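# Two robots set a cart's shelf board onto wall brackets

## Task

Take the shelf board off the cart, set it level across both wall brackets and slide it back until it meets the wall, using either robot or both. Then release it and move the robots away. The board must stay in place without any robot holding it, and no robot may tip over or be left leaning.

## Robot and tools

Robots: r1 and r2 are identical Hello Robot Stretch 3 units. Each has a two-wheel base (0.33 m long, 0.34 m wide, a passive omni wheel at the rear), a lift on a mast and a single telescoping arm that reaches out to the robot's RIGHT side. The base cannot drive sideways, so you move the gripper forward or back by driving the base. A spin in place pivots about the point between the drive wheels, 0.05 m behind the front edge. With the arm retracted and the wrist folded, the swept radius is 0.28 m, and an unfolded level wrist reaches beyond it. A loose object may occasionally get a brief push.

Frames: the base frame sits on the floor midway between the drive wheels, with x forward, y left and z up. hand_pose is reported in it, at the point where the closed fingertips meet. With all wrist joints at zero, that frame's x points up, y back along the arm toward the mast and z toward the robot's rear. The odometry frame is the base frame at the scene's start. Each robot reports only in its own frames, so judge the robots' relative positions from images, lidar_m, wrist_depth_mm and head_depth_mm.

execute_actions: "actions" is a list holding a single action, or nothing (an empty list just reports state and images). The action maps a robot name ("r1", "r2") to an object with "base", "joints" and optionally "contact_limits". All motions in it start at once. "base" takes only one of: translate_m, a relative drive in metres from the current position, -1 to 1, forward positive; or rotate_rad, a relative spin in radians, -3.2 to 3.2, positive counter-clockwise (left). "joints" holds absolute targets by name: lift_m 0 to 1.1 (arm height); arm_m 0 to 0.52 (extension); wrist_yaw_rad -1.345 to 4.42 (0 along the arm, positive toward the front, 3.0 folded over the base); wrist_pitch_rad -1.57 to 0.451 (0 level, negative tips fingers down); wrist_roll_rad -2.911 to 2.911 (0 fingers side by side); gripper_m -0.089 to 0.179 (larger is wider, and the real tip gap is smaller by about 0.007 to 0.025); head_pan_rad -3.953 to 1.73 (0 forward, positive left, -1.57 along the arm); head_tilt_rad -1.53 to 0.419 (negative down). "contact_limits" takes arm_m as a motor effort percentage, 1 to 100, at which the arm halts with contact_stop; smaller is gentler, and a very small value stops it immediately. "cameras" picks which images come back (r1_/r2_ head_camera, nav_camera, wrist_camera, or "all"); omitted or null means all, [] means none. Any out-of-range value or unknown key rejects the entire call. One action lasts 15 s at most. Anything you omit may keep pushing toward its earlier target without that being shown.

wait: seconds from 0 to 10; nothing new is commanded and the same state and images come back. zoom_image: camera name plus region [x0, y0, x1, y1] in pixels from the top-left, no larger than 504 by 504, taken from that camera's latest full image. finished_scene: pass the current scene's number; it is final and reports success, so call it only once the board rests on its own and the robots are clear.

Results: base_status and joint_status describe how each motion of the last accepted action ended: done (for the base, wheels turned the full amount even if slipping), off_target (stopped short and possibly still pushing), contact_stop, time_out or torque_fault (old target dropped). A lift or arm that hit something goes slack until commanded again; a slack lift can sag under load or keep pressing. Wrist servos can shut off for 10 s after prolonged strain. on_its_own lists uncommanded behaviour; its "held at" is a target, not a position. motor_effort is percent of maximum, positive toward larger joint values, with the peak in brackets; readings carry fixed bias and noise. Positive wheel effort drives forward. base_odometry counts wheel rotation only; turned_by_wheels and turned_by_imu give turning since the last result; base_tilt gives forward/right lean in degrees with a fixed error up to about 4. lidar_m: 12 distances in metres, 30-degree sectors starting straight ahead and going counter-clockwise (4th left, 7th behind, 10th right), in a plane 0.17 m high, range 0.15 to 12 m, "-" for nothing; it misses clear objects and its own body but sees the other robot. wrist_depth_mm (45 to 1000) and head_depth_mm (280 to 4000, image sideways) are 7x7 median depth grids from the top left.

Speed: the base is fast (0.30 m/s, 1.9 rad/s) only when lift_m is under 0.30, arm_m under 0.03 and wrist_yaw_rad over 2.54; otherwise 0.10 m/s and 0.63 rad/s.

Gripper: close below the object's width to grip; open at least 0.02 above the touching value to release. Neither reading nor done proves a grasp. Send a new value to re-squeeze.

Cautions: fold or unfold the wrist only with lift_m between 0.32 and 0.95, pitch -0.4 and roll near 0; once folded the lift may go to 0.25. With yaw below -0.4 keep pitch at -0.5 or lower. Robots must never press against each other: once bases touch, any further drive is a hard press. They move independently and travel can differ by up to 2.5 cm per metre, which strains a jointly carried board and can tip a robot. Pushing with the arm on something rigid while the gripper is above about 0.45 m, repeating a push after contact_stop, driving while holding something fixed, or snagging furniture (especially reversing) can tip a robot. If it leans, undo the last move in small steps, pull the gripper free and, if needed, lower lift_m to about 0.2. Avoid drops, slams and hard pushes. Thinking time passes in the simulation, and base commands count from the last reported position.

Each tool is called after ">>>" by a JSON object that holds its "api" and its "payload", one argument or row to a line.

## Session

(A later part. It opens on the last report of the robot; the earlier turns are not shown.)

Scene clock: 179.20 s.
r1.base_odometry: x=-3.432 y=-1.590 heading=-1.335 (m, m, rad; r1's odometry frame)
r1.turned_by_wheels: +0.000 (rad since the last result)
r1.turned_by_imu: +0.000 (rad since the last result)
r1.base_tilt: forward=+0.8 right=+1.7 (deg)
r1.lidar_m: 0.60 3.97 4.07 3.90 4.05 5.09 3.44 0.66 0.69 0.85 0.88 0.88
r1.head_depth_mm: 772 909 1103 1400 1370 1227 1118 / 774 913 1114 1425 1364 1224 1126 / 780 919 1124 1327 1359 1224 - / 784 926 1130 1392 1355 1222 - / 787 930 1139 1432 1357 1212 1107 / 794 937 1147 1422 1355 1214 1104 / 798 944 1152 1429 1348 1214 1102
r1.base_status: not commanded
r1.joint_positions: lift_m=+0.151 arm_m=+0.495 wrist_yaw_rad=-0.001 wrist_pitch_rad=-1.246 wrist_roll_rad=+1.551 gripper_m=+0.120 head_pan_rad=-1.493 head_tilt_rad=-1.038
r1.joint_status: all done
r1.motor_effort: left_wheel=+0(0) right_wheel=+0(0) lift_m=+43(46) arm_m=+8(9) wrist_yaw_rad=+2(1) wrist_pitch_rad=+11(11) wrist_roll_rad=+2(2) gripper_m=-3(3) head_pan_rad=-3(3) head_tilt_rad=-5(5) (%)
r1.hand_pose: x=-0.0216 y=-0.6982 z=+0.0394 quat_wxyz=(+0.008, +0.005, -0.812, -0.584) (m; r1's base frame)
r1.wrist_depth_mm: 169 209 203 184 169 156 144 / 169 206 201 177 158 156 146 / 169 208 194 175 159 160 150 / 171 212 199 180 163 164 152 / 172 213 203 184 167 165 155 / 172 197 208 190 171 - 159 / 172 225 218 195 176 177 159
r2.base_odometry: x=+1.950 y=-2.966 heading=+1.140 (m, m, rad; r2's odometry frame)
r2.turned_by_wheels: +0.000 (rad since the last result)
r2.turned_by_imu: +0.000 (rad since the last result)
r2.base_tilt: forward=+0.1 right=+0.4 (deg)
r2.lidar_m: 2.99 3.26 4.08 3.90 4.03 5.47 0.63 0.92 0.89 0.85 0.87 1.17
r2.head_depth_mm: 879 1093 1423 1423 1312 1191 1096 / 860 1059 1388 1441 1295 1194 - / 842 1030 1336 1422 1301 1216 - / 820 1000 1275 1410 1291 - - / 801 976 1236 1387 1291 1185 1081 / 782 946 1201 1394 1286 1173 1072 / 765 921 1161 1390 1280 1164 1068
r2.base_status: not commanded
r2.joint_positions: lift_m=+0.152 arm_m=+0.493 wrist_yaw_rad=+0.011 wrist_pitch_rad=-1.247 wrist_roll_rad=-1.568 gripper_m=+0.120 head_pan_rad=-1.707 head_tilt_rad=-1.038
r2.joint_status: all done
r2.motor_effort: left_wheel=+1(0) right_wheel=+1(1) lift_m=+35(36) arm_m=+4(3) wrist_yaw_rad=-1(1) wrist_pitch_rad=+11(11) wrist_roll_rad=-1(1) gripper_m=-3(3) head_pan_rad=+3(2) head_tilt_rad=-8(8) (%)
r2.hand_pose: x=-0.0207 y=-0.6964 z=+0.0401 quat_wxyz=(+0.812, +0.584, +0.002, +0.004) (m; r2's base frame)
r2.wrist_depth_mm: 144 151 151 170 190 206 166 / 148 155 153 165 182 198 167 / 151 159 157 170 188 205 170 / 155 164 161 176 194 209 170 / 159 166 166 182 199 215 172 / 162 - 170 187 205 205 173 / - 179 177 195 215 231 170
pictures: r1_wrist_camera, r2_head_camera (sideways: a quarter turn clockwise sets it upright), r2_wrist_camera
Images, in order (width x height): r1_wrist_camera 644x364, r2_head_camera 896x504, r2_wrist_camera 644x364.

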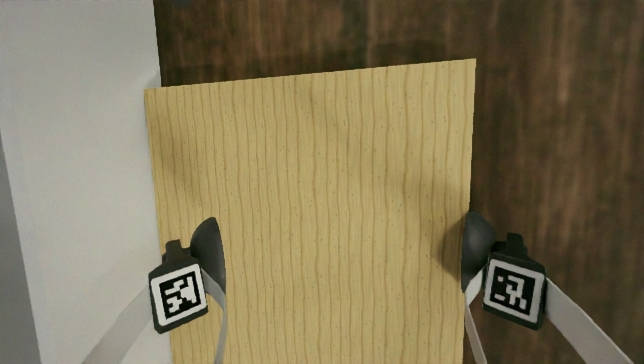

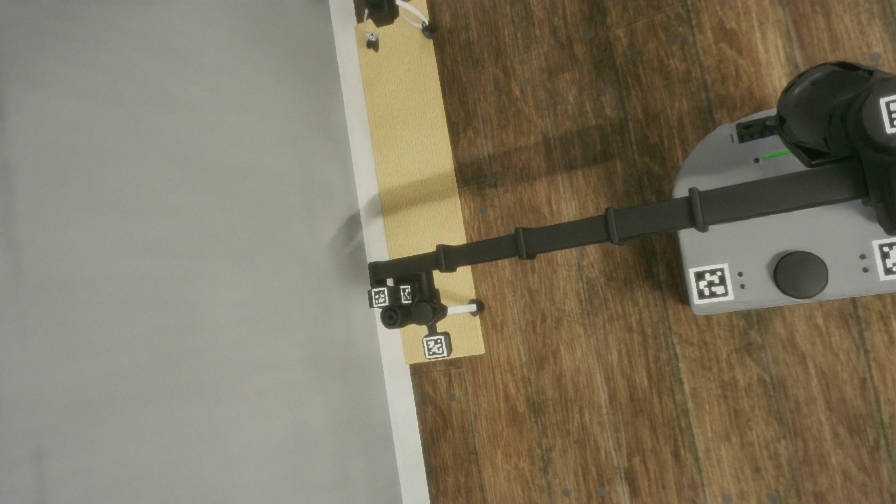

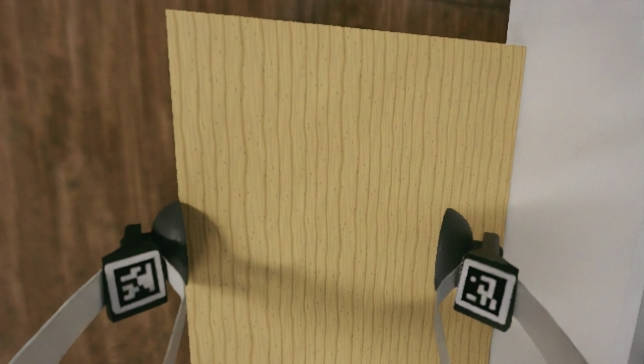

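>>> {"api": "execute_actions", "payload": {
  "actions": [
    {"r1": {"joints": {"wrist_pitch_rad": -1.17}}, "r2": {"joints": {"wrist_pitch_rad": -1.17}}}
  ],
  "cameras": ["r1_wrist_camera", "r2_wrist_camera", "r2_head_camera"]
}}

Scene clock: 179.90 s.
r1.base_odometry: x=-3.432 y=-1.590 heading=-1.335 (m, m, rad; r1's odometry frame)
r1.turned_by_wheels: +0.000 (rad since the last result)
r1.turned_by_imu: +0.000 (rad since the last result)
r1.base_tilt: forward=+0.6 right=+1.8 (deg)
r1.lidar_m: 0.60 3.96 4.05 3.89 4.05 5.10 3.41 0.66 0.69 0.85 0.88 0.88
r1.head_depth_mm: 771 908 1105 1395 1365 1229 1120 / 776 913 1107 1418 1366 1229 1124 / 780 917 1120 1334 1356 1224 - / 786 925 1129 1391 1356 1219 - / 790 934 1132 1432 1354 1219 1105 / 793 938 1145 1423 1354 1213 1104 / 797 944 1158 1429 1352 1209 1103
r1.base_status: not commanded
r1.joint_positions: lift_m=+0.151 arm_m=+0.495 wrist_yaw_rad=-0.001 wrist_pitch_rad=-1.230 wrist_roll_rad=+1.551 gripper_m=+0.120 head_pan_rad=-1.493 head_tilt_rad=-1.038
r1.joint_status: wrist_pitch_rad off_target (ended at -1.230, target -1.170)
r1.motor_effort: left_wheel=+0(0) right_wheel=+0(0) lift_m=+41(43) arm_m=+7(7) wrist_yaw_rad=+1(1) wrist_pitch_rad=+25(25) wrist_roll_rad=+2(2) gripper_m=-6(7) head_pan_rad=-3(3) head_tilt_rad=-6(5) (%)
r1.hand_pose: x=-0.0216 y=-0.7022 z=+0.0405 quat_wxyz=(+0.008, +0.005, -0.817, -0.577) (m; r1's base frame)
r1.wrist_depth_mm: 166 204 206 185 169 155 143 / 167 206 203 179 159 155 146 / 167 207 196 177 160 158 149 / 168 208 203 181 164 163 152 / 168 208 205 186 168 164 155 / 170 193 209 191 172 - 157 / 173 219 222 197 176 175 159
r2.base_odometry: x=+1.950 y=-2.966 heading=+1.140 (m, m, rad; r2's odometry frame)
r2.turned_by_wheels: +0.000 (rad since the last result)
r2.turned_by_imu: +0.000 (rad since the last result)
r2.base_tilt: forward=+0.2 right=+0.4 (deg)
r2.lidar_m: 2.98 3.26 4.09 3.90 4.02 5.40 0.63 0.92 0.89 0.85 0.87 1.17
r2.head_depth_mm: 884 1092 1423 1434 1313 1188 1098 / 860 1061 1385 1444 1300 1193 - / 841 1030 1330 1417 1293 1216 - / 821 1005 1267 1412 1292 - - / 802 972 1236 1378 1289 1192 1081 / 783 948 1200 1397 1280 1176 1073 / 767 922 1154 1387 1275 1165 1071
r2.base_status: not commanded
r2.joint_positions: lift_m=+0.152 arm_m=+0.493 wrist_yaw_rad=+0.011 wrist_pitch_rad=-1.231 wrist_roll_rad=-1.569 gripper_m=+0.120 head_pan_rad=-1.707 head_tilt_rad=-1.038
r2.joint_status: wrist_pitch_rad off_target (ended at -1.231, target -1.170)
r2.motor_effort: left_wheel=+0(0) right_wheel=+1(1) lift_m=+33(35) arm_m=+3(4) wrist_yaw_rad=-1(1) wrist_pitch_rad=+24(28) wrist_roll_rad=-1(1) gripper_m=-6(6) head_pan_rad=+2(2) head_tilt_rad=-8(9) (%)
r2.hand_pose: x=-0.0206 y=-0.7003 z=+0.0411 quat_wxyz=(+0.816, +0.578, +0.003, +0.004) (m; r2's base frame)
r2.wrist_depth_mm: 144 150 153 171 192 205 164 / 147 153 153 167 184 198 165 / 150 157 157 172 190 207 166 / 154 162 162 177 197 211 168 / 158 163 166 183 201 213 168 / 161 - 171 189 208 201 169 / - 178 177 196 217 234 171
pictures: r1_wrist_camera, r2_head_camera (sideways: a quarter turn clockwise sets it upright), r2_wrist_camera
Images, in order (width x height): r1_wrist_camera 644x364, r2_head_camera 896x504, r2_wrist_camera 644x364.

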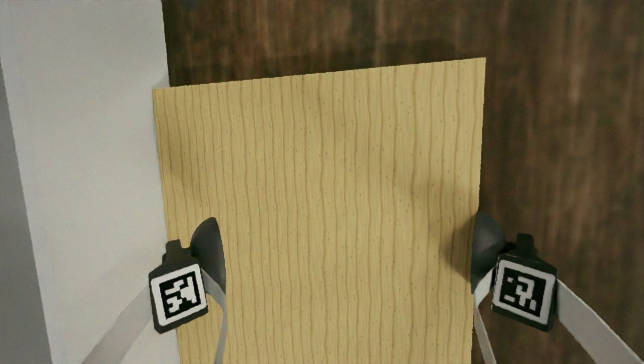

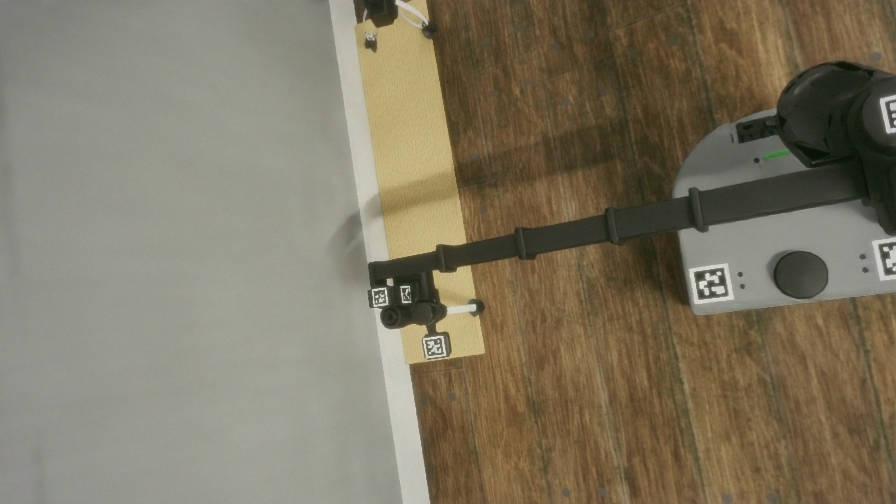

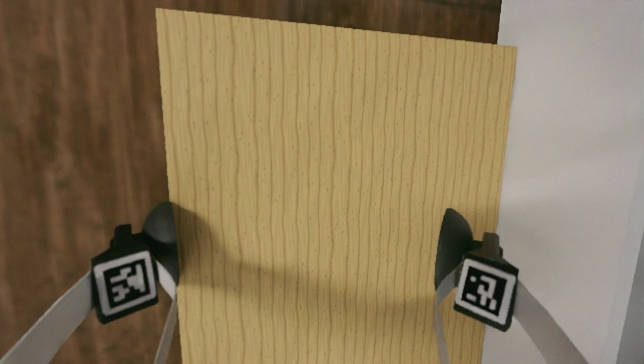

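>>> {"api": "execute_actions", "payload": {
  "actions": [
    {"r1": {"joints": {"lift_m": 0.157}}, "r2": {"joints": {"lift_m": 0.158}}}
  ],
  "cameras": ["r1_wrist_camera", "r2_wrist_camera", "r2_head_camera"]
}}

Scene clock: 180.63 s.
r1.base_odometry: x=-3.432 y=-1.590 heading=-1.335 (m, m, rad; r1's odometry frame)
r1.turned_by_wheels: +0.000 (rad since the last result)
r1.turned_by_imu: +0.000 (rad since the last result)
r1.base_tilt: forward=+0.7 right=+1.7 (deg)
r1.lidar_m: 0.60 3.96 4.06 3.89 4.05 5.11 3.40 0.66 0.69 0.85 0.88 0.88
r1.head_depth_mm: 772 905 1099 1397 1374 1233 1118 / 776 918 1116 1409 1366 1227 1127 / 779 920 1117 1329 1362 1230 - / 783 927 1131 1393 1359 1225 - / 788 931 1138 1422 1358 1224 1110 / 793 938 1149 1427 1348 1215 1103 / 797 944 1158 1429 1347 1213 1100
r1.base_status: not commanded
r1.joint_positions: lift_m=+0.157 arm_m=+0.495 wrist_yaw_rad=-0.001 wrist_pitch_rad=-1.218 wrist_roll_rad=+1.551 gripper_m=+0.120 head_pan_rad=-1.493 head_tilt_rad=-1.038
r1.joint_status: all done
r1.motor_effort: left_wheel=+0(0) right_wheel=+0(0) lift_m=+47(49) arm_m=+7(7) wrist_yaw_rad=+1(2) wrist_pitch_rad=+20(25) wrist_roll_rad=+2(2) gripper_m=-6(7) head_pan_rad=-3(4) head_tilt_rad=-7(7) (%)
r1.hand_pose: x=-0.0216 y=-0.7053 z=+0.0466 quat_wxyz=(+0.008, +0.005, -0.820, -0.572) (m; r1's base frame)
r1.wrist_depth_mm: 163 202 213 191 174 159 146 / 164 202 211 185 164 159 150 / 164 203 204 182 165 162 152 / 167 205 210 187 169 166 155 / 170 206 212 192 173 168 159 / 172 190 217 198 177 - 160 / 177 217 229 204 182 179 163
r2.base_odometry: x=+1.950 y=-2.966 heading=+1.140 (m, m, rad; r2's odometry frame)
r2.turned_by_wheels: +0.000 (rad since the last result)
r2.turned_by_imu: +0.000 (rad since the last result)
r2.base_tilt: forward=+0.2 right=+0.3 (deg)
r2.lidar_m: 2.98 3.26 4.09 3.90 4.03 5.38 0.63 0.92 0.89 0.84 0.87 1.17
r2.head_depth_mm: 882 1097 1426 1447 1311 1193 1093 / 860 1064 1386 1439 1308 1197 - / 840 1031 1338 1419 1298 1217 - / 822 1004 1276 1408 1293 - - / 801 972 1230 1382 1290 1187 1082 / 784 948 1197 1398 1282 1171 1079 / 769 924 1156 1386 1277 1171 1070
r2.base_status: not commanded
r2.joint_positions: lift_m=+0.158 arm_m=+0.493 wrist_yaw_rad=+0.011 wrist_pitch_rad=-1.219 wrist_roll_rad=-1.569 gripper_m=+0.120 head_pan_rad=-1.707 head_tilt_rad=-1.038
r2.joint_status: all done
r2.motor_effort: left_wheel=+1(0) right_wheel=+1(1) lift_m=+39(43) arm_m=+3(3) wrist_yaw_rad=-1(1) wrist_pitch_rad=+19(25) wrist_roll_rad=+0(0) gripper_m=-5(5) head_pan_rad=+2(2) head_tilt_rad=-9(9) (%)
r2.hand_pose: x=-0.0206 y=-0.7033 z=+0.0477 quat_wxyz=(+0.820, +0.573, +0.003, +0.004) (m; r2's base frame)
r2.wrist_depth_mm: 147 154 159 178 202 207 162 / 151 157 158 172 191 204 163 / 155 161 163 178 197 210 164 / 158 167 166 184 204 216 165 / 162 168 172 190 208 209 167 / 166 - 176 196 217 198 173 / - 183 182 202 225 233 175
pictures: r1_wrist_camera, r2_head_camera (sideways: a quarter turn clockwise sets it upright), r2_wrist_camera
Images, in order (width x height): r1_wrist_camera 644x364, r2_head_camera 896x504, r2_wrist_camera 644x364.

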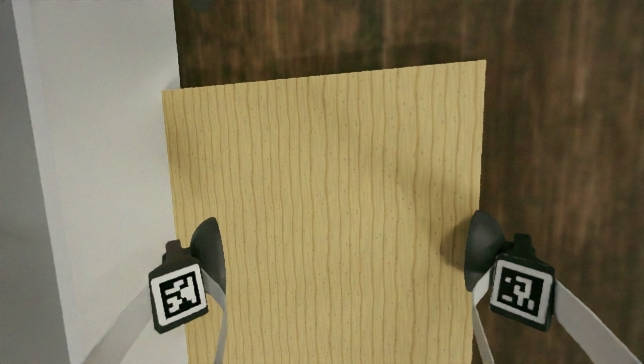

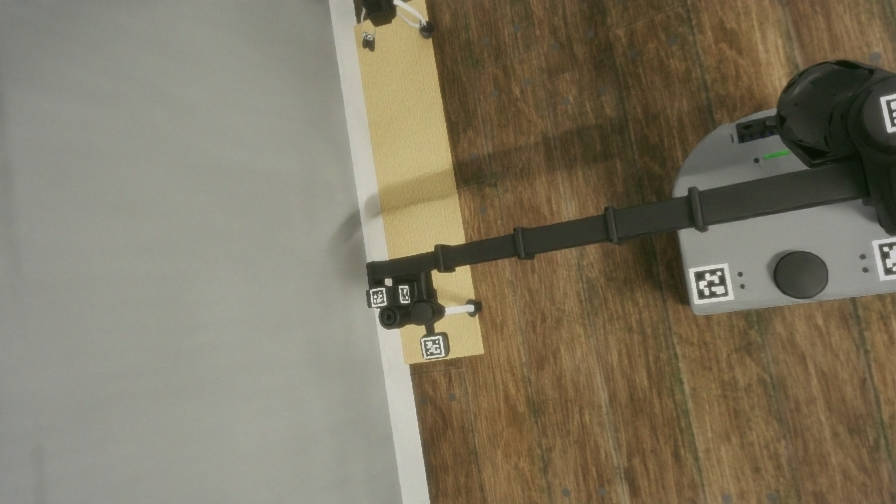

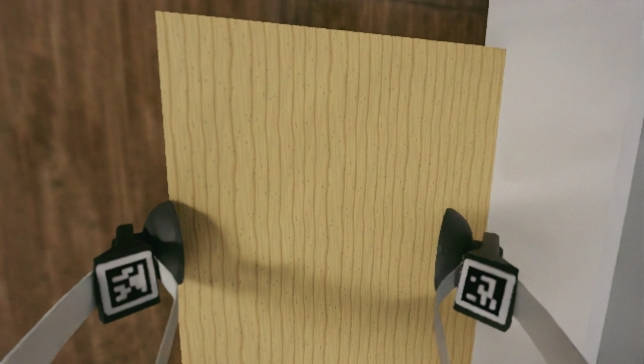

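>>> {"api": "execute_actions", "payload": {
  "actions": [
    {"r1": {"joints": {"head_pan_rad": -1.02, "head_tilt_rad": -0.85}}, "r2": {"joints": {"head_pan_rad": -2.08, "head_tilt_rad": -0.9}}}
  ],
  "cameras": ["r1_head_camera", "r2_head_camera"]
}}

Scene clock: 183.40 s.
r1.base_odometry: x=-3.432 y=-1.590 heading=-1.335 (m, m, rad; r1's odometry frame)
r1.turned_by_wheels: +0.000 (rad since the last result)
r1.turned_by_imu: +0.000 (rad since the last result)
r1.base_tilt: forward=+0.6 right=+1.8 (deg)
r1.lidar_m: 0.60 3.98 4.06 3.88 4.04 5.10 3.40 0.66 0.69 0.85 0.88 0.88
r1.head_depth_mm: 720 803 908 1046 1232 1261 1166 / 755 847 962 1118 1334 1289 1155 / 793 897 1031 1210 1416 1305 1152 / 837 951 1099 1312 1458 1305 1149 / 884 1014 1190 1410 1484 1307 1154 / 936 1084 1287 1518 1405 1298 1144 / 998 1171 1410 1682 1496 1274 1104
r1.base_status: not commanded
r1.joint_positions: lift_m=+0.157 arm_m=+0.495 wrist_yaw_rad=-0.001 wrist_pitch_rad=-1.218 wrist_roll_rad=+1.551 gripper_m=+0.120 head_pan_rad=-1.027 head_tilt_rad=-0.853
r1.joint_status: all done
r1.motor_effort: left_wheel=+0(0) right_wheel=+0(0) lift_m=+47(48) arm_m=+7(7) wrist_yaw_rad=+1(1) wrist_pitch_rad=+20(20) wrist_roll_rad=+2(1) gripper_m=-6(6) head_pan_rad=+4(33) head_tilt_rad=+2(23) (%)
r1.hand_pose: x=-0.0216 y=-0.7053 z=+0.0466 quat_wxyz=(+0.008, +0.005, -0.820, -0.572) (m; r1's base frame)
r1.wrist_depth_mm: 163 201 212 190 174 159 147 / 164 202 211 185 164 158 149 / 165 203 204 182 165 161 152 / 168 204 210 188 168 166 155 / 169 205 212 192 173 168 159 / 172 190 217 198 177 - 160 / 176 217 229 204 182 179 164
r2.base_odometry: x=+1.950 y=-2.966 heading=+1.140 (m, m, rad; r2's odometry frame)
r2.turned_by_wheels: +0.000 (rad since the last result)
r2.turned_by_imu: +0.001 (rad since the last result)
r2.base_tilt: forward=+0.2 right=+0.4 (deg)
r2.lidar_m: 2.98 3.26 4.10 3.90 4.04 5.42 0.63 0.92 0.89 0.85 0.87 1.17
r2.head_depth_mm: 1130 1386 1686 1514 1379 1199 1101 / 1040 1274 1536 1544 1373 1218 1124 / 961 1158 1431 1524 1368 1212 - / 899 1068 1311 1515 1365 1228 - / 842 982 1189 1445 1370 1193 1112 / 788 917 1088 1328 1308 1200 1084 / 744 857 1005 1216 1324 1195 1080
r2.base_status: not commanded
r2.joint_positions: lift_m=+0.158 arm_m=+0.493 wrist_yaw_rad=+0.011 wrist_pitch_rad=-1.219 wrist_roll_rad=-1.569 gripper_m=+0.120 head_pan_rad=-2.073 head_tilt_rad=-0.902
r2.joint_status: all done
r2.motor_effort: left_wheel=+0(1) right_wheel=+1(1) lift_m=+39(39) arm_m=+3(4) wrist_yaw_rad=-1(1) wrist_pitch_rad=+20(20) wrist_roll_rad=-1(1) gripper_m=-5(5) head_pan_rad=-4(27) head_tilt_rad=+2(21) (%)
r2.hand_pose: x=-0.0206 y=-0.7033 z=+0.0477 quat_wxyz=(+0.820, +0.573, +0.003, +0.004) (m; r2's base frame)
r2.wrist_depth_mm: 148 154 158 178 202 207 162 / 151 157 158 173 190 203 163 / 154 162 163 178 197 211 164 / 158 166 167 183 204 213 166 / 162 168 171 189 208 209 167 / 165 - 176 196 216 198 173 / - 182 182 202 225 233 174
pictures: r1_head_camera (sideways: a quarter turn clockwise sets it upright), r2_head_camera (sideways: a quarter turn clockwise sets it upright)
Images, in order (width x height): r1_head_camera 896x504, r2_head_camera 896x504.

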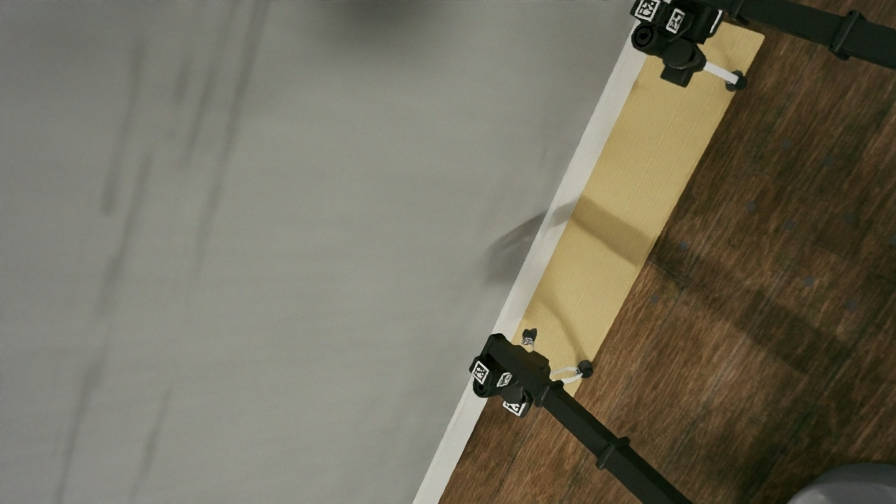

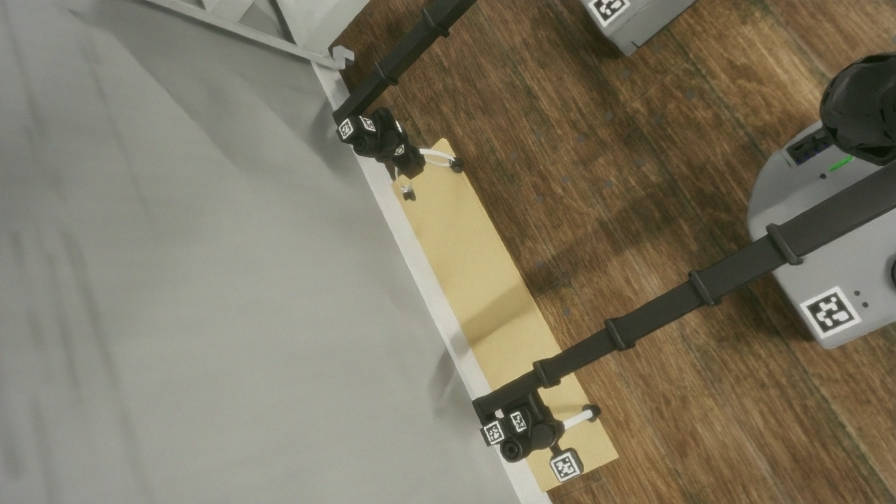

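>>> {"api": "zoom_image", "payload": {
  "camera": "r2_head_camera",
  "region": [370, 120, 490, 210]
}}

>>> {"api": "zoom_image", "payload": {
  "camera": "r1_head_camera",
  "region": [500, 320, 620, 410]
}}

Region (370, 120, 490, 210) of r2_head_camera's 896x504 image, scaled by 4.200, with more detail than that image has; it fills the top 378 rows of this view, and the rest is white.

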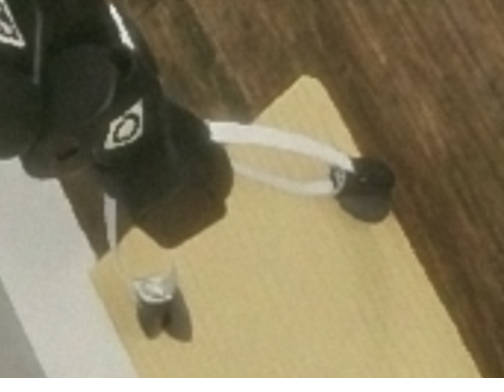

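Region (500, 320, 620, 410) of r1_head_camera's 896x504 image, scaled by 4.200, with more detail than that image has; it fills the top 378 rows of this view, and the rest is white.

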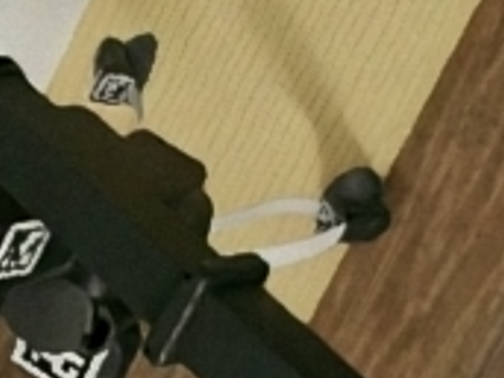

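>>> {"api": "execute_actions", "payload": {
  "actions": [
    {"r1": {"joints": {"arm_m": 0.42, "lift_m": 0.165}}, "r2": {"joints": {"arm_m": 0.42, "lift_m": 0.165}}}
  ],
  "cameras": []
}}

>>> {"api": "execute_actions", "payload": {
  "actions": [
    {"r1": {"joints": {"wrist_pitch_rad": -1.10, "gripper_m": 0.09}}, "r2": {"joints": {"wrist_pitch_rad": -1.10, "gripper_m": 0.09}}}
  ],
  "cameras": []
}}

>>> {"api": "execute_actions", "payload": {
  "actions": [
    {"r1": {"joints": {"lift_m": 0.143}}, "r2": {"joints": {"lift_m": 0.145}}}
  ],
  "cameras": ["r1_wrist_camera", "r2_wrist_camera", "r1_head_camera", "r2_head_camera"]
}}

Scene clock: 186.53 s.
r1.base_odometry: x=-3.432 y=-1.590 heading=-1.335 (m, m, rad; r1's odometry frame)
r1.turned_by_wheels: +0.000 (rad since the last result)
r1.turned_by_imu: +0.000 (rad since the last result)
r1.base_tilt: forward=+0.8 right=+1.8 (deg)
r1.lidar_m: 0.60 3.98 4.05 3.90 4.03 5.09 3.40 0.66 0.69 0.85 0.88 0.83
r1.head_depth_mm: 721 803 911 1041 1228 1337 1169 / 754 848 966 1118 1339 1318 1155 / 796 895 1032 1211 1409 1309 1148 / 838 950 1106 1317 1461 1306 1151 / 885 1012 1188 1433 1483 1300 1149 / 937 1085 1286 1566 1410 1294 1145 / 998 1167 1404 1686 1493 1271 1105
r1.base_status: not commanded
r1.joint_positions: lift_m=+0.165 arm_m=+0.420 wrist_yaw_rad=-0.001 wrist_pitch_rad=-1.175 wrist_roll_rad=+1.551 gripper_m=+0.120 head_pan_rad=-1.027 head_tilt_rad=-0.853
r1.joint_status: all done
r1.motor_effort: left_wheel=+0(0) right_wheel=+0(0) lift_m=+45(49) arm_m=-5(5) wrist_yaw_rad=+1(1) wrist_pitch_rad=+2(19) wrist_roll_rad=+2(2) gripper_m=+0(5) head_pan_rad=+4(4) head_tilt_rad=+1(2) (%)
r1.hand_pose: x=-0.0216 y=-0.6416 z=+0.0577 quat_wxyz=(+0.008, +0.005, -0.832, -0.554) (m; r1's base frame)
r1.wrist_depth_mm: 216 255 231 204 183 166 151 / 217 258 232 201 186 169 154 / 218 251 223 196 192 173 157 / 219 255 229 202 195 176 160 / 219 263 231 206 201 177 164 / 220 256 238 213 207 - 166 / 224 278 250 219 212 188 166
r2.base_odometry: x=+1.950 y=-2.966 heading=+1.140 (m, m, rad; r2's odometry frame)
r2.turned_by_wheels: +0.000 (rad since the last result)
r2.turned_by_imu: +0.001 (rad since the last result)
r2.base_tilt: forward=+0.3 right=+0.5 (deg)
r2.lidar_m: 2.99 3.26 4.10 3.89 4.04 5.38 0.63 0.88 0.88 0.85 0.87 1.17
r2.head_depth_mm: 1129 1393 1698 1509 1370 1200 1095 / 1040 1271 1566 1507 1381 1214 1129 / 962 1159 1459 1542 1370 1211 - / 897 1064 1313 1509 1362 1233 - / 838 987 1190 1451 1385 1188 1115 / 791 917 1093 1352 1313 1201 1076 / 741 856 1008 1225 1332 1197 1078
r2.base_status: not commanded
r2.joint_positions: lift_m=+0.165 arm_m=+0.420 wrist_yaw_rad=+0.011 wrist_pitch_rad=-1.176 wrist_roll_rad=-1.569 gripper_m=+0.120 head_pan_rad=-2.073 head_tilt_rad=-0.902
r2.joint_status: all done
r2.motor_effort: left_wheel=+0(0) right_wheel=+1(1) lift_m=+38(38) arm_m=-1(4) wrist_yaw_rad=-2(1) wrist_pitch_rad=+2(20) wrist_roll_rad=-1(1) gripper_m=+0(5) head_pan_rad=-4(3) head_tilt_rad=+1(1) (%)
r2.hand_pose: x=-0.0205 y=-0.6415 z=+0.0578 quat_wxyz=(+0.832, +0.555, +0.003, +0.004) (m; r2's base frame)
r2.wrist_depth_mm: 153 163 180 194 222 246 215 / 156 166 184 184 208 238 216 / 159 171 188 190 214 245 218 / 163 176 193 197 222 251 220 / 167 176 201 203 226 264 221 / 170 - 207 210 236 263 223 / - 190 211 217 245 281 223
pictures: none
No camera images: the call's "cameras" was empty. Leave "cameras" out to get every camera's image.

Scene clock: 187.33 s.
r1.base_odometry: x=-3.432 y=-1.590 heading=-1.335 (m, m, rad; r1's odometry frame)
r1.turned_by_wheels: +0.000 (rad since the last result)
r1.turned_by_imu: +0.000 (rad since the last result)
r1.base_tilt: forward=+0.7 right=+1.8 (deg)
r1.lidar_m: 0.60 3.96 4.05 3.90 4.04 5.10 3.42 0.66 0.69 0.85 0.88 0.84
r1.head_depth_mm: 720 801 909 1045 1230 1340 1166 / 756 845 966 1120 1336 1301 1156 / 795 895 1028 1213 1412 1306 1152 / 836 951 1099 1314 1454 1308 1150 / 885 1015 1186 1428 1485 1302 1148 / 939 1088 1286 1569 1409 1301 1147 / 998 1164 1402 1689 1494 1271 1109
r1.base_status: not commanded
r1.joint_positions: lift_m=+0.165 arm_m=+0.420 wrist_yaw_rad=-0.001 wrist_pitch_rad=-1.106 wrist_roll_rad=+1.551 gripper_m=+0.090 head_pan_rad=-1.027 head_tilt_rad=-0.853
r1.joint_status: all done
r1.motor_effort: left_wheel=+0(0) right_wheel=+0(0) lift_m=+46(46) arm_m=-5(4) wrist_yaw_rad=+1(1) wrist_pitch_rad=+3(3) wrist_roll_rad=+2(2) gripper_m=+0(81) head_pan_rad=+4(4) head_tilt_rad=+2(2) (%)
r1.hand_pose: x=-0.0216 y=-0.6582 z=+0.0635 quat_wxyz=(+0.008, +0.004, -0.851, -0.526) (m; r1's base frame)
r1.wrist_depth_mm: 204 246 246 213 187 166 150 / 208 248 249 209 185 170 153 / 211 249 240 203 187 173 156 / 217 253 245 209 192 177 159 / 218 253 254 216 196 179 161 / 220 256 - 220 204 177 165 / 222 248 272 226 208 193 167
r2.base_odometry: x=+1.950 y=-2.966 heading=+1.140 (m, m, rad; r2's odometry frame)
r2.turned_by_wheels: +0.000 (rad since the last result)
r2.turned_by_imu: +0.000 (rad since the last result)
r2.base_tilt: forward=+0.2 right=+0.5 (deg)
r2.lidar_m: 2.98 3.25 4.09 3.89 4.02 5.38 0.63 0.88 0.89 0.85 0.88 1.17
r2.head_depth_mm: 1125 1396 1713 1520 1379 1202 1097 / 1041 1269 1555 1513 1377 1214 1125 / 961 1161 1461 1548 1371 1215 - / 896 1059 1309 1518 1368 1231 - / 840 989 1193 1445 1377 1189 1116 / 791 920 1091 1351 1305 1204 1082 / 746 855 1010 1224 1331 1201 1080
r2.base_status: not commanded
r2.joint_positions: lift_m=+0.165 arm_m=+0.420 wrist_yaw_rad=+0.011 wrist_pitch_rad=-1.108 wrist_roll_rad=-1.569 gripper_m=+0.090 head_pan_rad=-2.073 head_tilt_rad=-0.902
r2.joint_status: all done
r2.motor_effort: left_wheel=+0(1) right_wheel=+1(1) lift_m=+37(38) arm_m=-1(2) wrist_yaw_rad=-1(1) wrist_pitch_rad=+3(3) wrist_roll_rad=+0(1) gripper_m=-1(82) head_pan_rad=-4(4) head_tilt_rad=+1(2) (%)
r2.hand_pose: x=-0.0203 y=-0.6581 z=+0.0636 quat_wxyz=(+0.850, +0.527, +0.002, +0.004) (m; r2's base frame)
r2.wrist_depth_mm: 151 163 178 202 234 252 201 / 154 168 180 191 221 248 203 / 158 171 187 198 228 252 208 / 162 175 190 204 237 258 213 / 166 178 195 211 238 265 218 / 169 179 203 218 245 258 223 / 172 194 208 226 264 283 224
pictures: none
No camera images: the call's "cameras" was empty. Leave "cameras" out to get every camera's image.

Scene clock: 188.27 s.
r1.base_odometry: x=-3.432 y=-1.590 heading=-1.335 (m, m, rad; r1's odometry frame)
r1.turned_by_wheels: +0.000 (rad since the last result)
r1.turned_by_imu: +0.000 (rad since the last result)
r1.base_tilt: forward=+0.7 right=+1.8 (deg)
r1.lidar_m: 0.60 3.95 4.03 3.88 4.03 5.09 3.41 0.66 0.69 0.85 0.88 0.84
r1.head_depth_mm: 719 804 906 1045 1229 1346 1154 / 754 846 963 1121 1336 1300 1154 / 794 894 1028 1211 1416 1310 1154 / 838 951 1105 1317 1465 1304 1149 / 882 1014 1186 1438 1487 1304 1147 / 938 1084 1287 1565 1408 1304 1142 / 1000 1167 1407 1686 1500 1270 1107
r1.base_status: not commanded
r1.joint_positions: lift_m=+0.143 arm_m=+0.420 wrist_yaw_rad=-0.001 wrist_pitch_rad=-1.106 wrist_roll_rad=+1.551 gripper_m=+0.090 head_pan_rad=-1.027 head_tilt_rad=-0.853
r1.joint_status: all done
r1.motor_effort: left_wheel=+0(0) right_wheel=+0(0) lift_m=+33(43) arm_m=-5(5) wrist_yaw_rad=+1(1) wrist_pitch_rad=+3(3) wrist_roll_rad=+2(2) gripper_m=+1(0) head_pan_rad=+3(3) head_tilt_rad=+2(2) (%)
r1.hand_pose: x=-0.0216 y=-0.6584 z=+0.0419 quat_wxyz=(+0.008, +0.004, -0.851, -0.525) (m; r1's base frame)
r1.wrist_depth_mm: 202 242 220 189 167 149 134 / 204 241 217 183 166 152 136 / 204 240 210 180 168 154 139 / 205 242 218 185 172 158 142 / 206 250 225 190 175 160 144 / 211 255 - 196 181 159 147 / 215 249 240 202 185 172 149
r2.base_odometry: x=+1.950 y=-2.966 heading=+1.140 (m, m, rad; r2's odometry frame)
r2.turned_by_wheels: +0.000 (rad since the last result)
r2.turned_by_imu: +0.000 (rad since the last result)
r2.base_tilt: forward=+0.3 right=+0.4 (deg)
r2.lidar_m: 2.99 3.26 4.08 3.90 4.04 5.40 0.63 0.88 0.88 0.85 0.87 1.17
r2.head_depth_mm: 1135 1382 1701 1521 1380 1203 1098 / 1043 1270 1595 1518 1374 1218 1130 / 967 1160 1459 1528 1380 1210 - / 900 1066 1313 1500 1365 1229 - / 841 988 1186 1442 1374 1185 1111 / 789 918 1089 1348 1304 1201 1082 / 745 853 1008 1227 1339 1196 1076
r2.base_status: not commanded
r2.joint_positions: lift_m=+0.145 arm_m=+0.420 wrist_yaw_rad=+0.011 wrist_pitch_rad=-1.108 wrist_roll_rad=-1.569 gripper_m=+0.090 head_pan_rad=-2.073 head_tilt_rad=-0.902
r2.joint_status: all done
r2.motor_effort: left_wheel=+1(0) right_wheel=+1(1) lift_m=+30(31) arm_m=-1(3) wrist_yaw_rad=-2(1) wrist_pitch_rad=+3(3) wrist_roll_rad=-1(1) gripper_m=+0(1) head_pan_rad=-4(3) head_tilt_rad=+1(1) (%)
r2.hand_pose: x=-0.0203 y=-0.6582 z=+0.0439 quat_wxyz=(+0.850, +0.526, +0.002, +0.004) (m; r2's base frame)
r2.wrist_depth_mm: 137 148 161 177 209 236 201 / 139 151 162 171 197 230 203 / 142 154 167 176 204 236 204 / 146 158 172 182 211 243 207 / 149 161 181 187 210 251 208 / 153 161 188 194 218 257 210 / 156 175 188 200 235 268 217
pictures: r1_head_camera (sideways: a quarter turn clockwise sets it upright), r1_wrist_camera, r2_head_camera (sideways: a quarter turn clockwise sets it upright), r2_wrist_camera
Images, in order (width x height): r1_head_camera 896x504, r1_wrist_camera 644x364, r2_head_camera 896x504, r2_wrist_camera 644x364.

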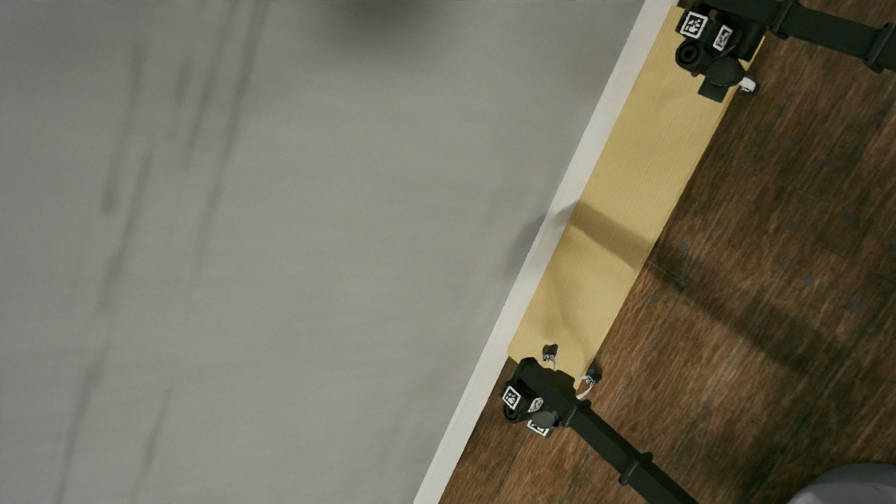

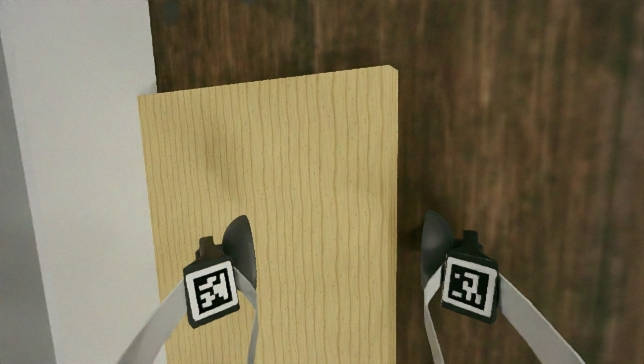

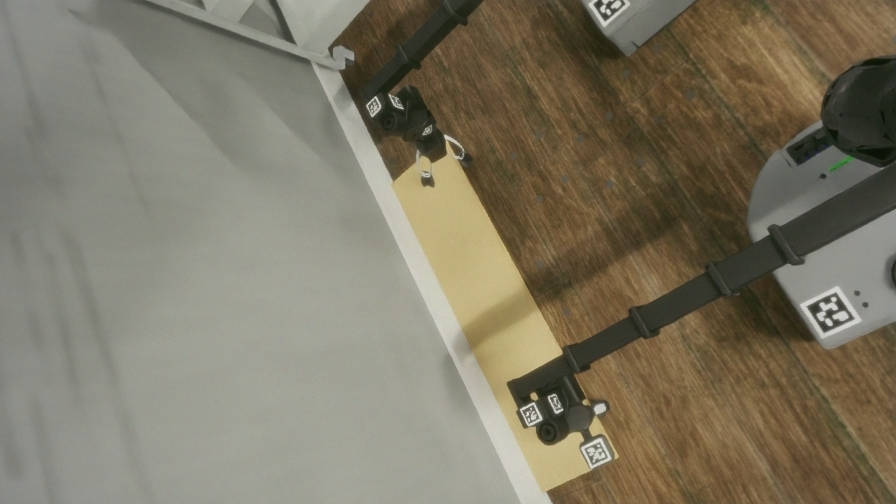

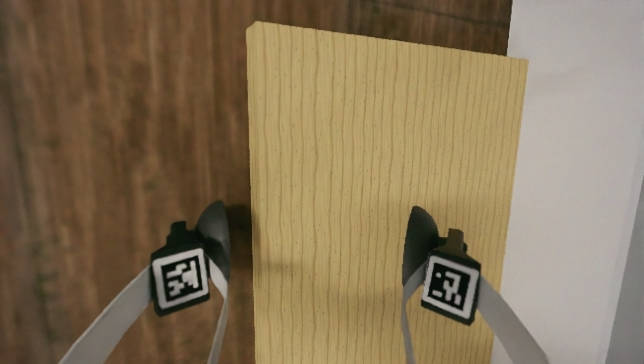

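>>> {"api": "execute_actions", "payload": {
  "actions": [
    {"r1": {"joints": {"lift_m": 0.140, "arm_m": 0.430}}, "r2": {"joints": {"lift_m": 0.141, "arm_m": 0.430}}}
  ],
  "cameras": ["r1_wrist_camera", "r2_wrist_camera"]
}}

Scene clock: 189.20 s.
r1.base_odometry: x=-3.432 y=-1.590 heading=-1.335 (m, m, rad; r1's odometry frame)
r1.turned_by_wheels: +0.000 (rad since the last result)
r1.turned_by_imu: +0.000 (rad since the last result)
r1.base_tilt: forward=+0.7 right=+1.6 (deg)
r1.lidar_m: 0.60 3.97 4.06 3.90 4.05 5.09 3.41 0.66 0.69 0.85 0.88 0.84
r1.head_depth_mm: 721 801 908 1044 1234 1344 1158 / 754 847 964 1120 1343 1321 1156 / 793 896 1028 1205 1415 1308 1150 / 838 954 1105 1311 1459 1304 1149 / 885 1014 1187 1433 1485 1299 1148 / 940 1086 1289 1550 1412 1305 1146 / 1001 1171 1401 1679 1502 1275 1106
r1.base_status: not commanded
r1.joint_positions: lift_m=+0.143 arm_m=+0.429 wrist_yaw_rad=-0.001 wrist_pitch_rad=-1.134 wrist_roll_rad=+1.551 gripper_m=+0.090 head_pan_rad=-1.027 head_tilt_rad=-0.853
r1.joint_status: lift_m contact_stop (moved +0.000 of -0.003); the others done
r1.on_its_own: lift_m is slack since a contact_stop, until your next command for it
r1.motor_effort: left_wheel=+0(0) right_wheel=+1(1) lift_m=+35(36) arm_m=+8(10) wrist_yaw_rad=+1(1) wrist_pitch_rad=+14(15) wrist_roll_rad=+2(2) gripper_m=-2(2) head_pan_rad=+4(3) head_tilt_rad=+2(2) (%)
r1.hand_pose: x=-0.0216 y=-0.6607 z=+0.0391 quat_wxyz=(+0.008, +0.005, -0.843, -0.537) (m; r1's base frame)
r1.wrist_depth_mm: 200 236 215 188 165 149 135 / 200 239 212 179 165 152 137 / 202 232 204 177 168 155 140 / 203 240 211 181 172 158 142 / 204 243 218 187 178 159 146 / 205 246 - 193 182 159 148 / 207 246 234 198 184 171 150
r2.base_odometry: x=+1.950 y=-2.966 heading=+1.140 (m, m, rad; r2's odometry frame)
r2.turned_by_wheels: +0.000 (rad since the last result)
r2.turned_by_imu: +0.000 (rad since the last result)
r2.base_tilt: forward=+0.3 right=+0.4 (deg)
r2.lidar_m: 2.98 3.26 4.08 3.89 4.04 5.42 0.63 0.89 0.89 0.85 0.87 1.17
r2.head_depth_mm: 1136 1394 1690 1510 1380 1203 1095 / 1039 1278 1594 1510 1374 1224 1126 / 963 1159 1461 1539 1368 1216 - / 898 1065 1310 1512 1359 1233 - / 842 984 1190 1445 1372 1188 1114 / 790 918 1089 1351 1315 1206 1082 / 746 855 1008 1226 1336 1200 1078
r2.base_status: not commanded
r2.joint_positions: lift_m=+0.146 arm_m=+0.430 wrist_yaw_rad=+0.011 wrist_pitch_rad=-1.136 wrist_roll_rad=-1.569 gripper_m=+0.090 head_pan_rad=-2.073 head_tilt_rad=-0.902
r2.joint_status: lift_m contact_stop (moved +0.000 of -0.004); the others done
r2.on_its_own: lift_m is slack since a contact_stop, until your next command for it (your +0.141 is given up)
r2.motor_effort: left_wheel=+0(0) right_wheel=+2(2) lift_m=+31(33) arm_m=+4(6) wrist_yaw_rad=-1(1) wrist_pitch_rad=+14(15) wrist_roll_rad=-1(1) gripper_m=-2(2) head_pan_rad=-4(4) head_tilt_rad=+1(2) (%)
r2.hand_pose: x=-0.0204 y=-0.6607 z=+0.0417 quat_wxyz=(+0.843, +0.538, +0.002, +0.004) (m; r2's base frame)
r2.wrist_depth_mm: 137 148 160 175 206 233 198 / 141 151 163 169 194 224 201 / 143 155 167 174 199 231 202 / 147 158 171 180 207 238 204 / 150 161 175 186 206 243 207 / 154 161 185 192 214 252 207 / 156 174 189 198 228 258 209
pictures: r1_wrist_camera, r2_wrist_camera
Images, in order (width x height): r1_wrist_camera 644x364, r2_wrist_camera 644x364.

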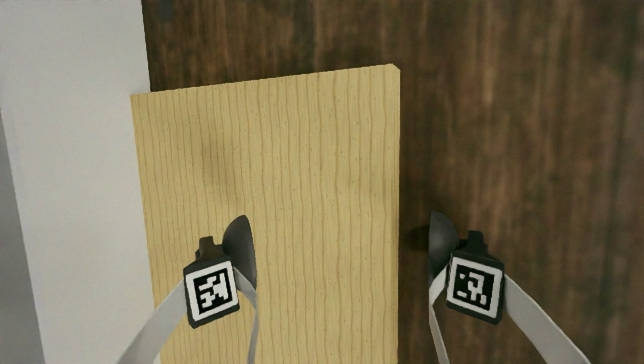

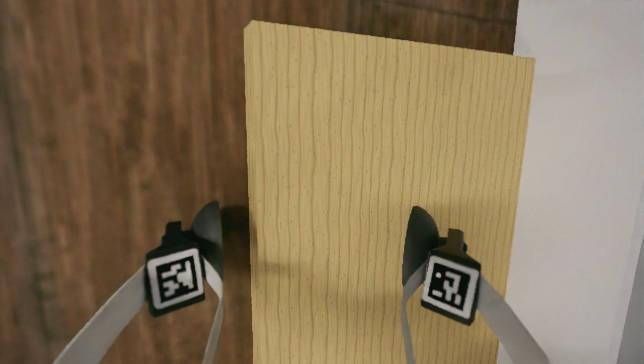

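>>> {"api": "execute_actions", "payload": {
  "actions": [
    {"r1": {"joints": {"lift_m": 0.145}}, "r2": {"joints": {"lift_m": 0.1475}}}
  ],
  "cameras": ["r1_wrist_camera", "r2_wrist_camera"]
}}

Scene clock: 190.20 s.
r1.base_odometry: x=-3.432 y=-1.590 heading=-1.335 (m, m, rad; r1's odometry frame)
r1.turned_by_wheels: +0.000 (rad since the last result)
r1.turned_by_imu: +0.000 (rad since the last result)
r1.base_tilt: forward=+0.8 right=+1.6 (deg)
r1.lidar_m: 0.60 3.96 4.08 3.89 4.04 5.08 3.41 0.66 0.69 0.85 0.88 0.84
r1.head_depth_mm: 721 801 908 1044 1229 1340 1157 / 756 849 964 1125 1336 1302 1158 / 793 896 1032 1209 1419 1308 1150 / 837 951 1102 1308 1455 1305 1149 / 885 1013 1185 1432 1485 1308 1145 / 942 1087 1286 1555 1407 1301 1143 / 1000 1169 1402 1685 1498 1274 1106
r1.base_status: not commanded
r1.joint_positions: lift_m=+0.145 arm_m=+0.430 wrist_yaw_rad=-0.001 wrist_pitch_rad=-1.106 wrist_roll_rad=+1.551 gripper_m=+0.090 head_pan_rad=-1.027 head_tilt_rad=-0.853
r1.joint_status: all done
r1.motor_effort: left_wheel=+0(0) right_wheel=+0(1) lift_m=+45(46) arm_m=+5(8) wrist_yaw_rad=+1(1) wrist_pitch_rad=+3(14) wrist_roll_rad=+2(2) gripper_m=+0(2) head_pan_rad=+3(4) head_tilt_rad=+1(1) (%)
r1.hand_pose: x=-0.0216 y=-0.6677 z=+0.0435 quat_wxyz=(+0.008, +0.004, -0.851, -0.526) (m; r1's base frame)
r1.wrist_depth_mm: 194 238 223 192 168 150 135 / 195 237 219 184 165 153 138 / 197 236 212 182 168 156 140 / 199 241 219 187 172 159 143 / 203 245 227 191 175 161 146 / 206 246 - 198 179 160 148 / 209 239 242 203 185 173 150
r2.base_odometry: x=+1.950 y=-2.966 heading=+1.140 (m, m, rad; r2's odometry frame)
r2.turned_by_wheels: +0.000 (rad since the last result)
r2.turned_by_imu: +0.000 (rad since the last result)
r2.base_tilt: forward=+0.1 right=+0.6 (deg)
r2.lidar_m: 2.99 3.28 4.09 3.88 4.00 5.41 0.63 0.89 0.89 0.85 0.87 1.17
r2.head_depth_mm: 1130 1393 1698 1514 1385 1202 1096 / 1038 1273 1590 1509 1377 1215 1126 / 964 1163 1459 1533 1371 1212 - / 896 1067 1310 1513 1360 1230 - / 841 990 1188 1443 1370 1188 1115 / 790 917 1098 1352 1308 1200 1078 / 743 855 1007 1218 1330 1201 1078
r2.base_status: not commanded
r2.joint_positions: lift_m=+0.147 arm_m=+0.430 wrist_yaw_rad=+0.011 wrist_pitch_rad=-1.108 wrist_roll_rad=-1.569 gripper_m=+0.090 head_pan_rad=-2.073 head_tilt_rad=-0.902
r2.joint_status: all done
r2.motor_effort: left_wheel=+1(0) right_wheel=+0(2) lift_m=+37(40) arm_m=+3(4) wrist_yaw_rad=-1(1) wrist_pitch_rad=+3(13) wrist_roll_rad=-1(1) gripper_m=-1(2) head_pan_rad=-4(4) head_tilt_rad=+1(1) (%)
r2.hand_pose: x=-0.0203 y=-0.6675 z=+0.0461 quat_wxyz=(+0.850, +0.527, +0.002, +0.004) (m; r2's base frame)
r2.wrist_depth_mm: 138 149 160 180 212 235 194 / 141 152 163 174 199 226 195 / 144 156 167 178 206 233 198 / 147 160 172 184 214 242 199 / 151 162 174 190 215 248 201 / 154 162 180 197 222 249 208 / 157 177 188 202 237 267 211
pictures: r1_wrist_camera, r2_wrist_camera
Images, in order (width x height): r1_wrist_camera 644x364, r2_wrist_camera 644x364.

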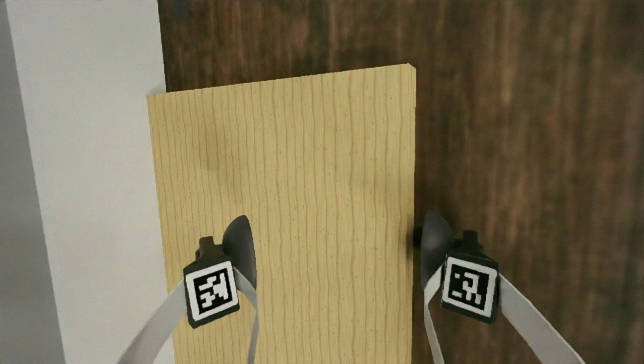

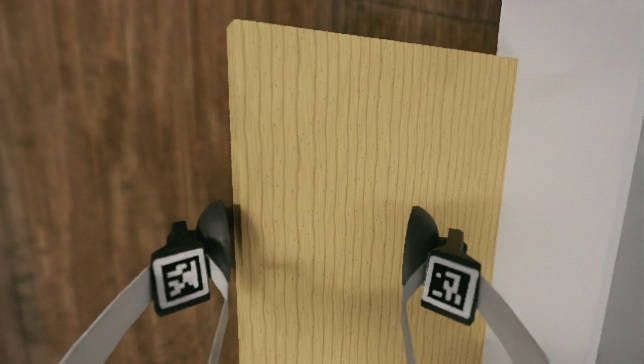

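>>> {"api": "execute_actions", "payload": {
  "actions": [
    {"r1": {"joints": {"arm_m": 0.437}}, "r2": {"joints": {"arm_m": 0.436}}}
  ],
  "cameras": ["r1_wrist_camera", "r2_wrist_camera"]
}}

Scene clock: 191.07 s.
r1.base_odometry: x=-3.432 y=-1.590 heading=-1.335 (m, m, rad; r1's odometry frame)
r1.turned_by_wheels: +0.000 (rad since the last result)
r1.turned_by_imu: +0.000 (rad since the last result)
r1.base_tilt: forward=+0.7 right=+1.8 (deg)
r1.lidar_m: 0.60 3.97 4.04 3.90 4.06 5.11 3.42 0.66 0.69 0.85 0.88 0.85
r1.head_depth_mm: 719 801 908 1045 1229 1330 1158 / 755 846 967 1120 1339 1288 1151 / 793 896 1030 1205 1419 1309 1153 / 838 953 1104 1312 1463 1309 1154 / 887 1015 1189 1440 1484 1303 1150 / 940 1088 1291 1549 1403 1297 1141 / 1000 1168 1409 1691 1502 1275 1105
r1.base_status: not commanded
r1.joint_positions: lift_m=+0.145 arm_m=+0.437 wrist_yaw_rad=-0.001 wrist_pitch_rad=-1.106 wrist_roll_rad=+1.551 gripper_m=+0.090 head_pan_rad=-1.027 head_tilt_rad=-0.853
r1.joint_status: all done
r1.motor_effort: left_wheel=+0(0) right_wheel=+0(0) lift_m=+45(45) arm_m=+5(3) wrist_yaw_rad=+1(1) wrist_pitch_rad=+3(3) wrist_roll_rad=+2(2) gripper_m=+1(0) head_pan_rad=+3(4) head_tilt_rad=+2(3) (%)
r1.hand_pose: x=-0.0216 y=-0.6748 z=+0.0436 quat_wxyz=(+0.008, +0.004, -0.851, -0.525) (m; r1's base frame)
r1.wrist_depth_mm: 188 229 221 191 168 150 135 / 190 232 222 184 163 153 138 / 191 233 212 181 166 156 140 / 192 236 219 186 170 159 143 / 199 237 226 191 172 161 145 / 201 239 - 198 176 160 148 / 206 231 243 204 182 173 150
r2.base_odometry: x=+1.950 y=-2.966 heading=+1.140 (m, m, rad; r2's odometry frame)
r2.turned_by_wheels: +0.000 (rad since the last result)
r2.turned_by_imu: +0.000 (rad since the last result)
r2.base_tilt: forward=+0.3 right=+0.5 (deg)
r2.lidar_m: 2.98 3.24 4.07 3.90 4.00 5.42 0.63 0.89 0.88 0.85 0.87 1.17
r2.head_depth_mm: 1130 1388 1701 1510 1380 1199 1097 / 1041 1274 1587 1512 1371 1219 1126 / 961 1153 1455 1535 1368 1210 - / 899 1066 1308 1510 1362 1225 - / 836 988 1193 1454 1387 1192 1115 / 790 917 1088 1352 1308 1206 1081 / 743 855 1005 1227 1336 1195 1079
r2.base_status: not commanded
r2.joint_positions: lift_m=+0.147 arm_m=+0.436 wrist_yaw_rad=+0.011 wrist_pitch_rad=-1.108 wrist_roll_rad=-1.569 gripper_m=+0.090 head_pan_rad=-2.073 head_tilt_rad=-0.902
r2.joint_status: all done
r2.motor_effort: left_wheel=+1(1) right_wheel=+1(0) lift_m=+37(37) arm_m=+3(4) wrist_yaw_rad=-1(1) wrist_pitch_rad=+3(3) wrist_roll_rad=-1(1) gripper_m=+0(0) head_pan_rad=-3(4) head_tilt_rad=+1(1) (%)
r2.hand_pose: x=-0.0203 y=-0.6737 z=+0.0461 quat_wxyz=(+0.850, +0.526, +0.002, +0.004) (m; r2's base frame)
r2.wrist_depth_mm: 138 149 159 179 211 233 188 / 141 153 161 173 199 224 191 / 144 156 165 179 207 233 192 / 147 160 170 184 214 238 194 / 151 163 173 190 214 245 196 / 155 163 180 197 222 242 204 / 157 176 186 204 238 265 206
pictures: r1_wrist_camera, r2_wrist_camera
Images, in order (width x height): r1_wrist_camera 644x364, r2_wrist_camera 644x364.

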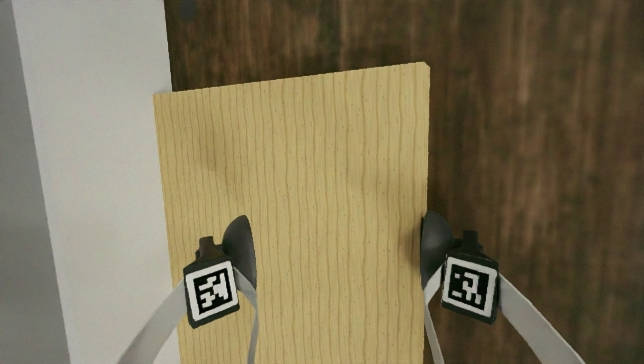

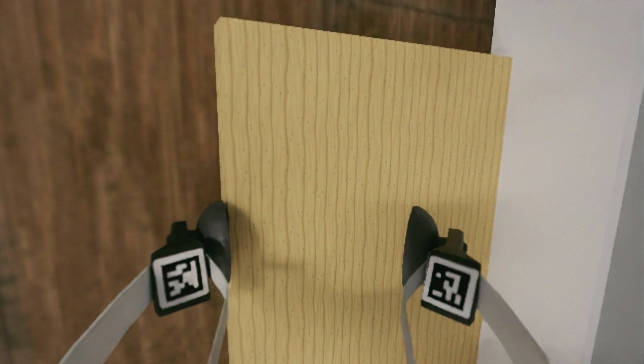

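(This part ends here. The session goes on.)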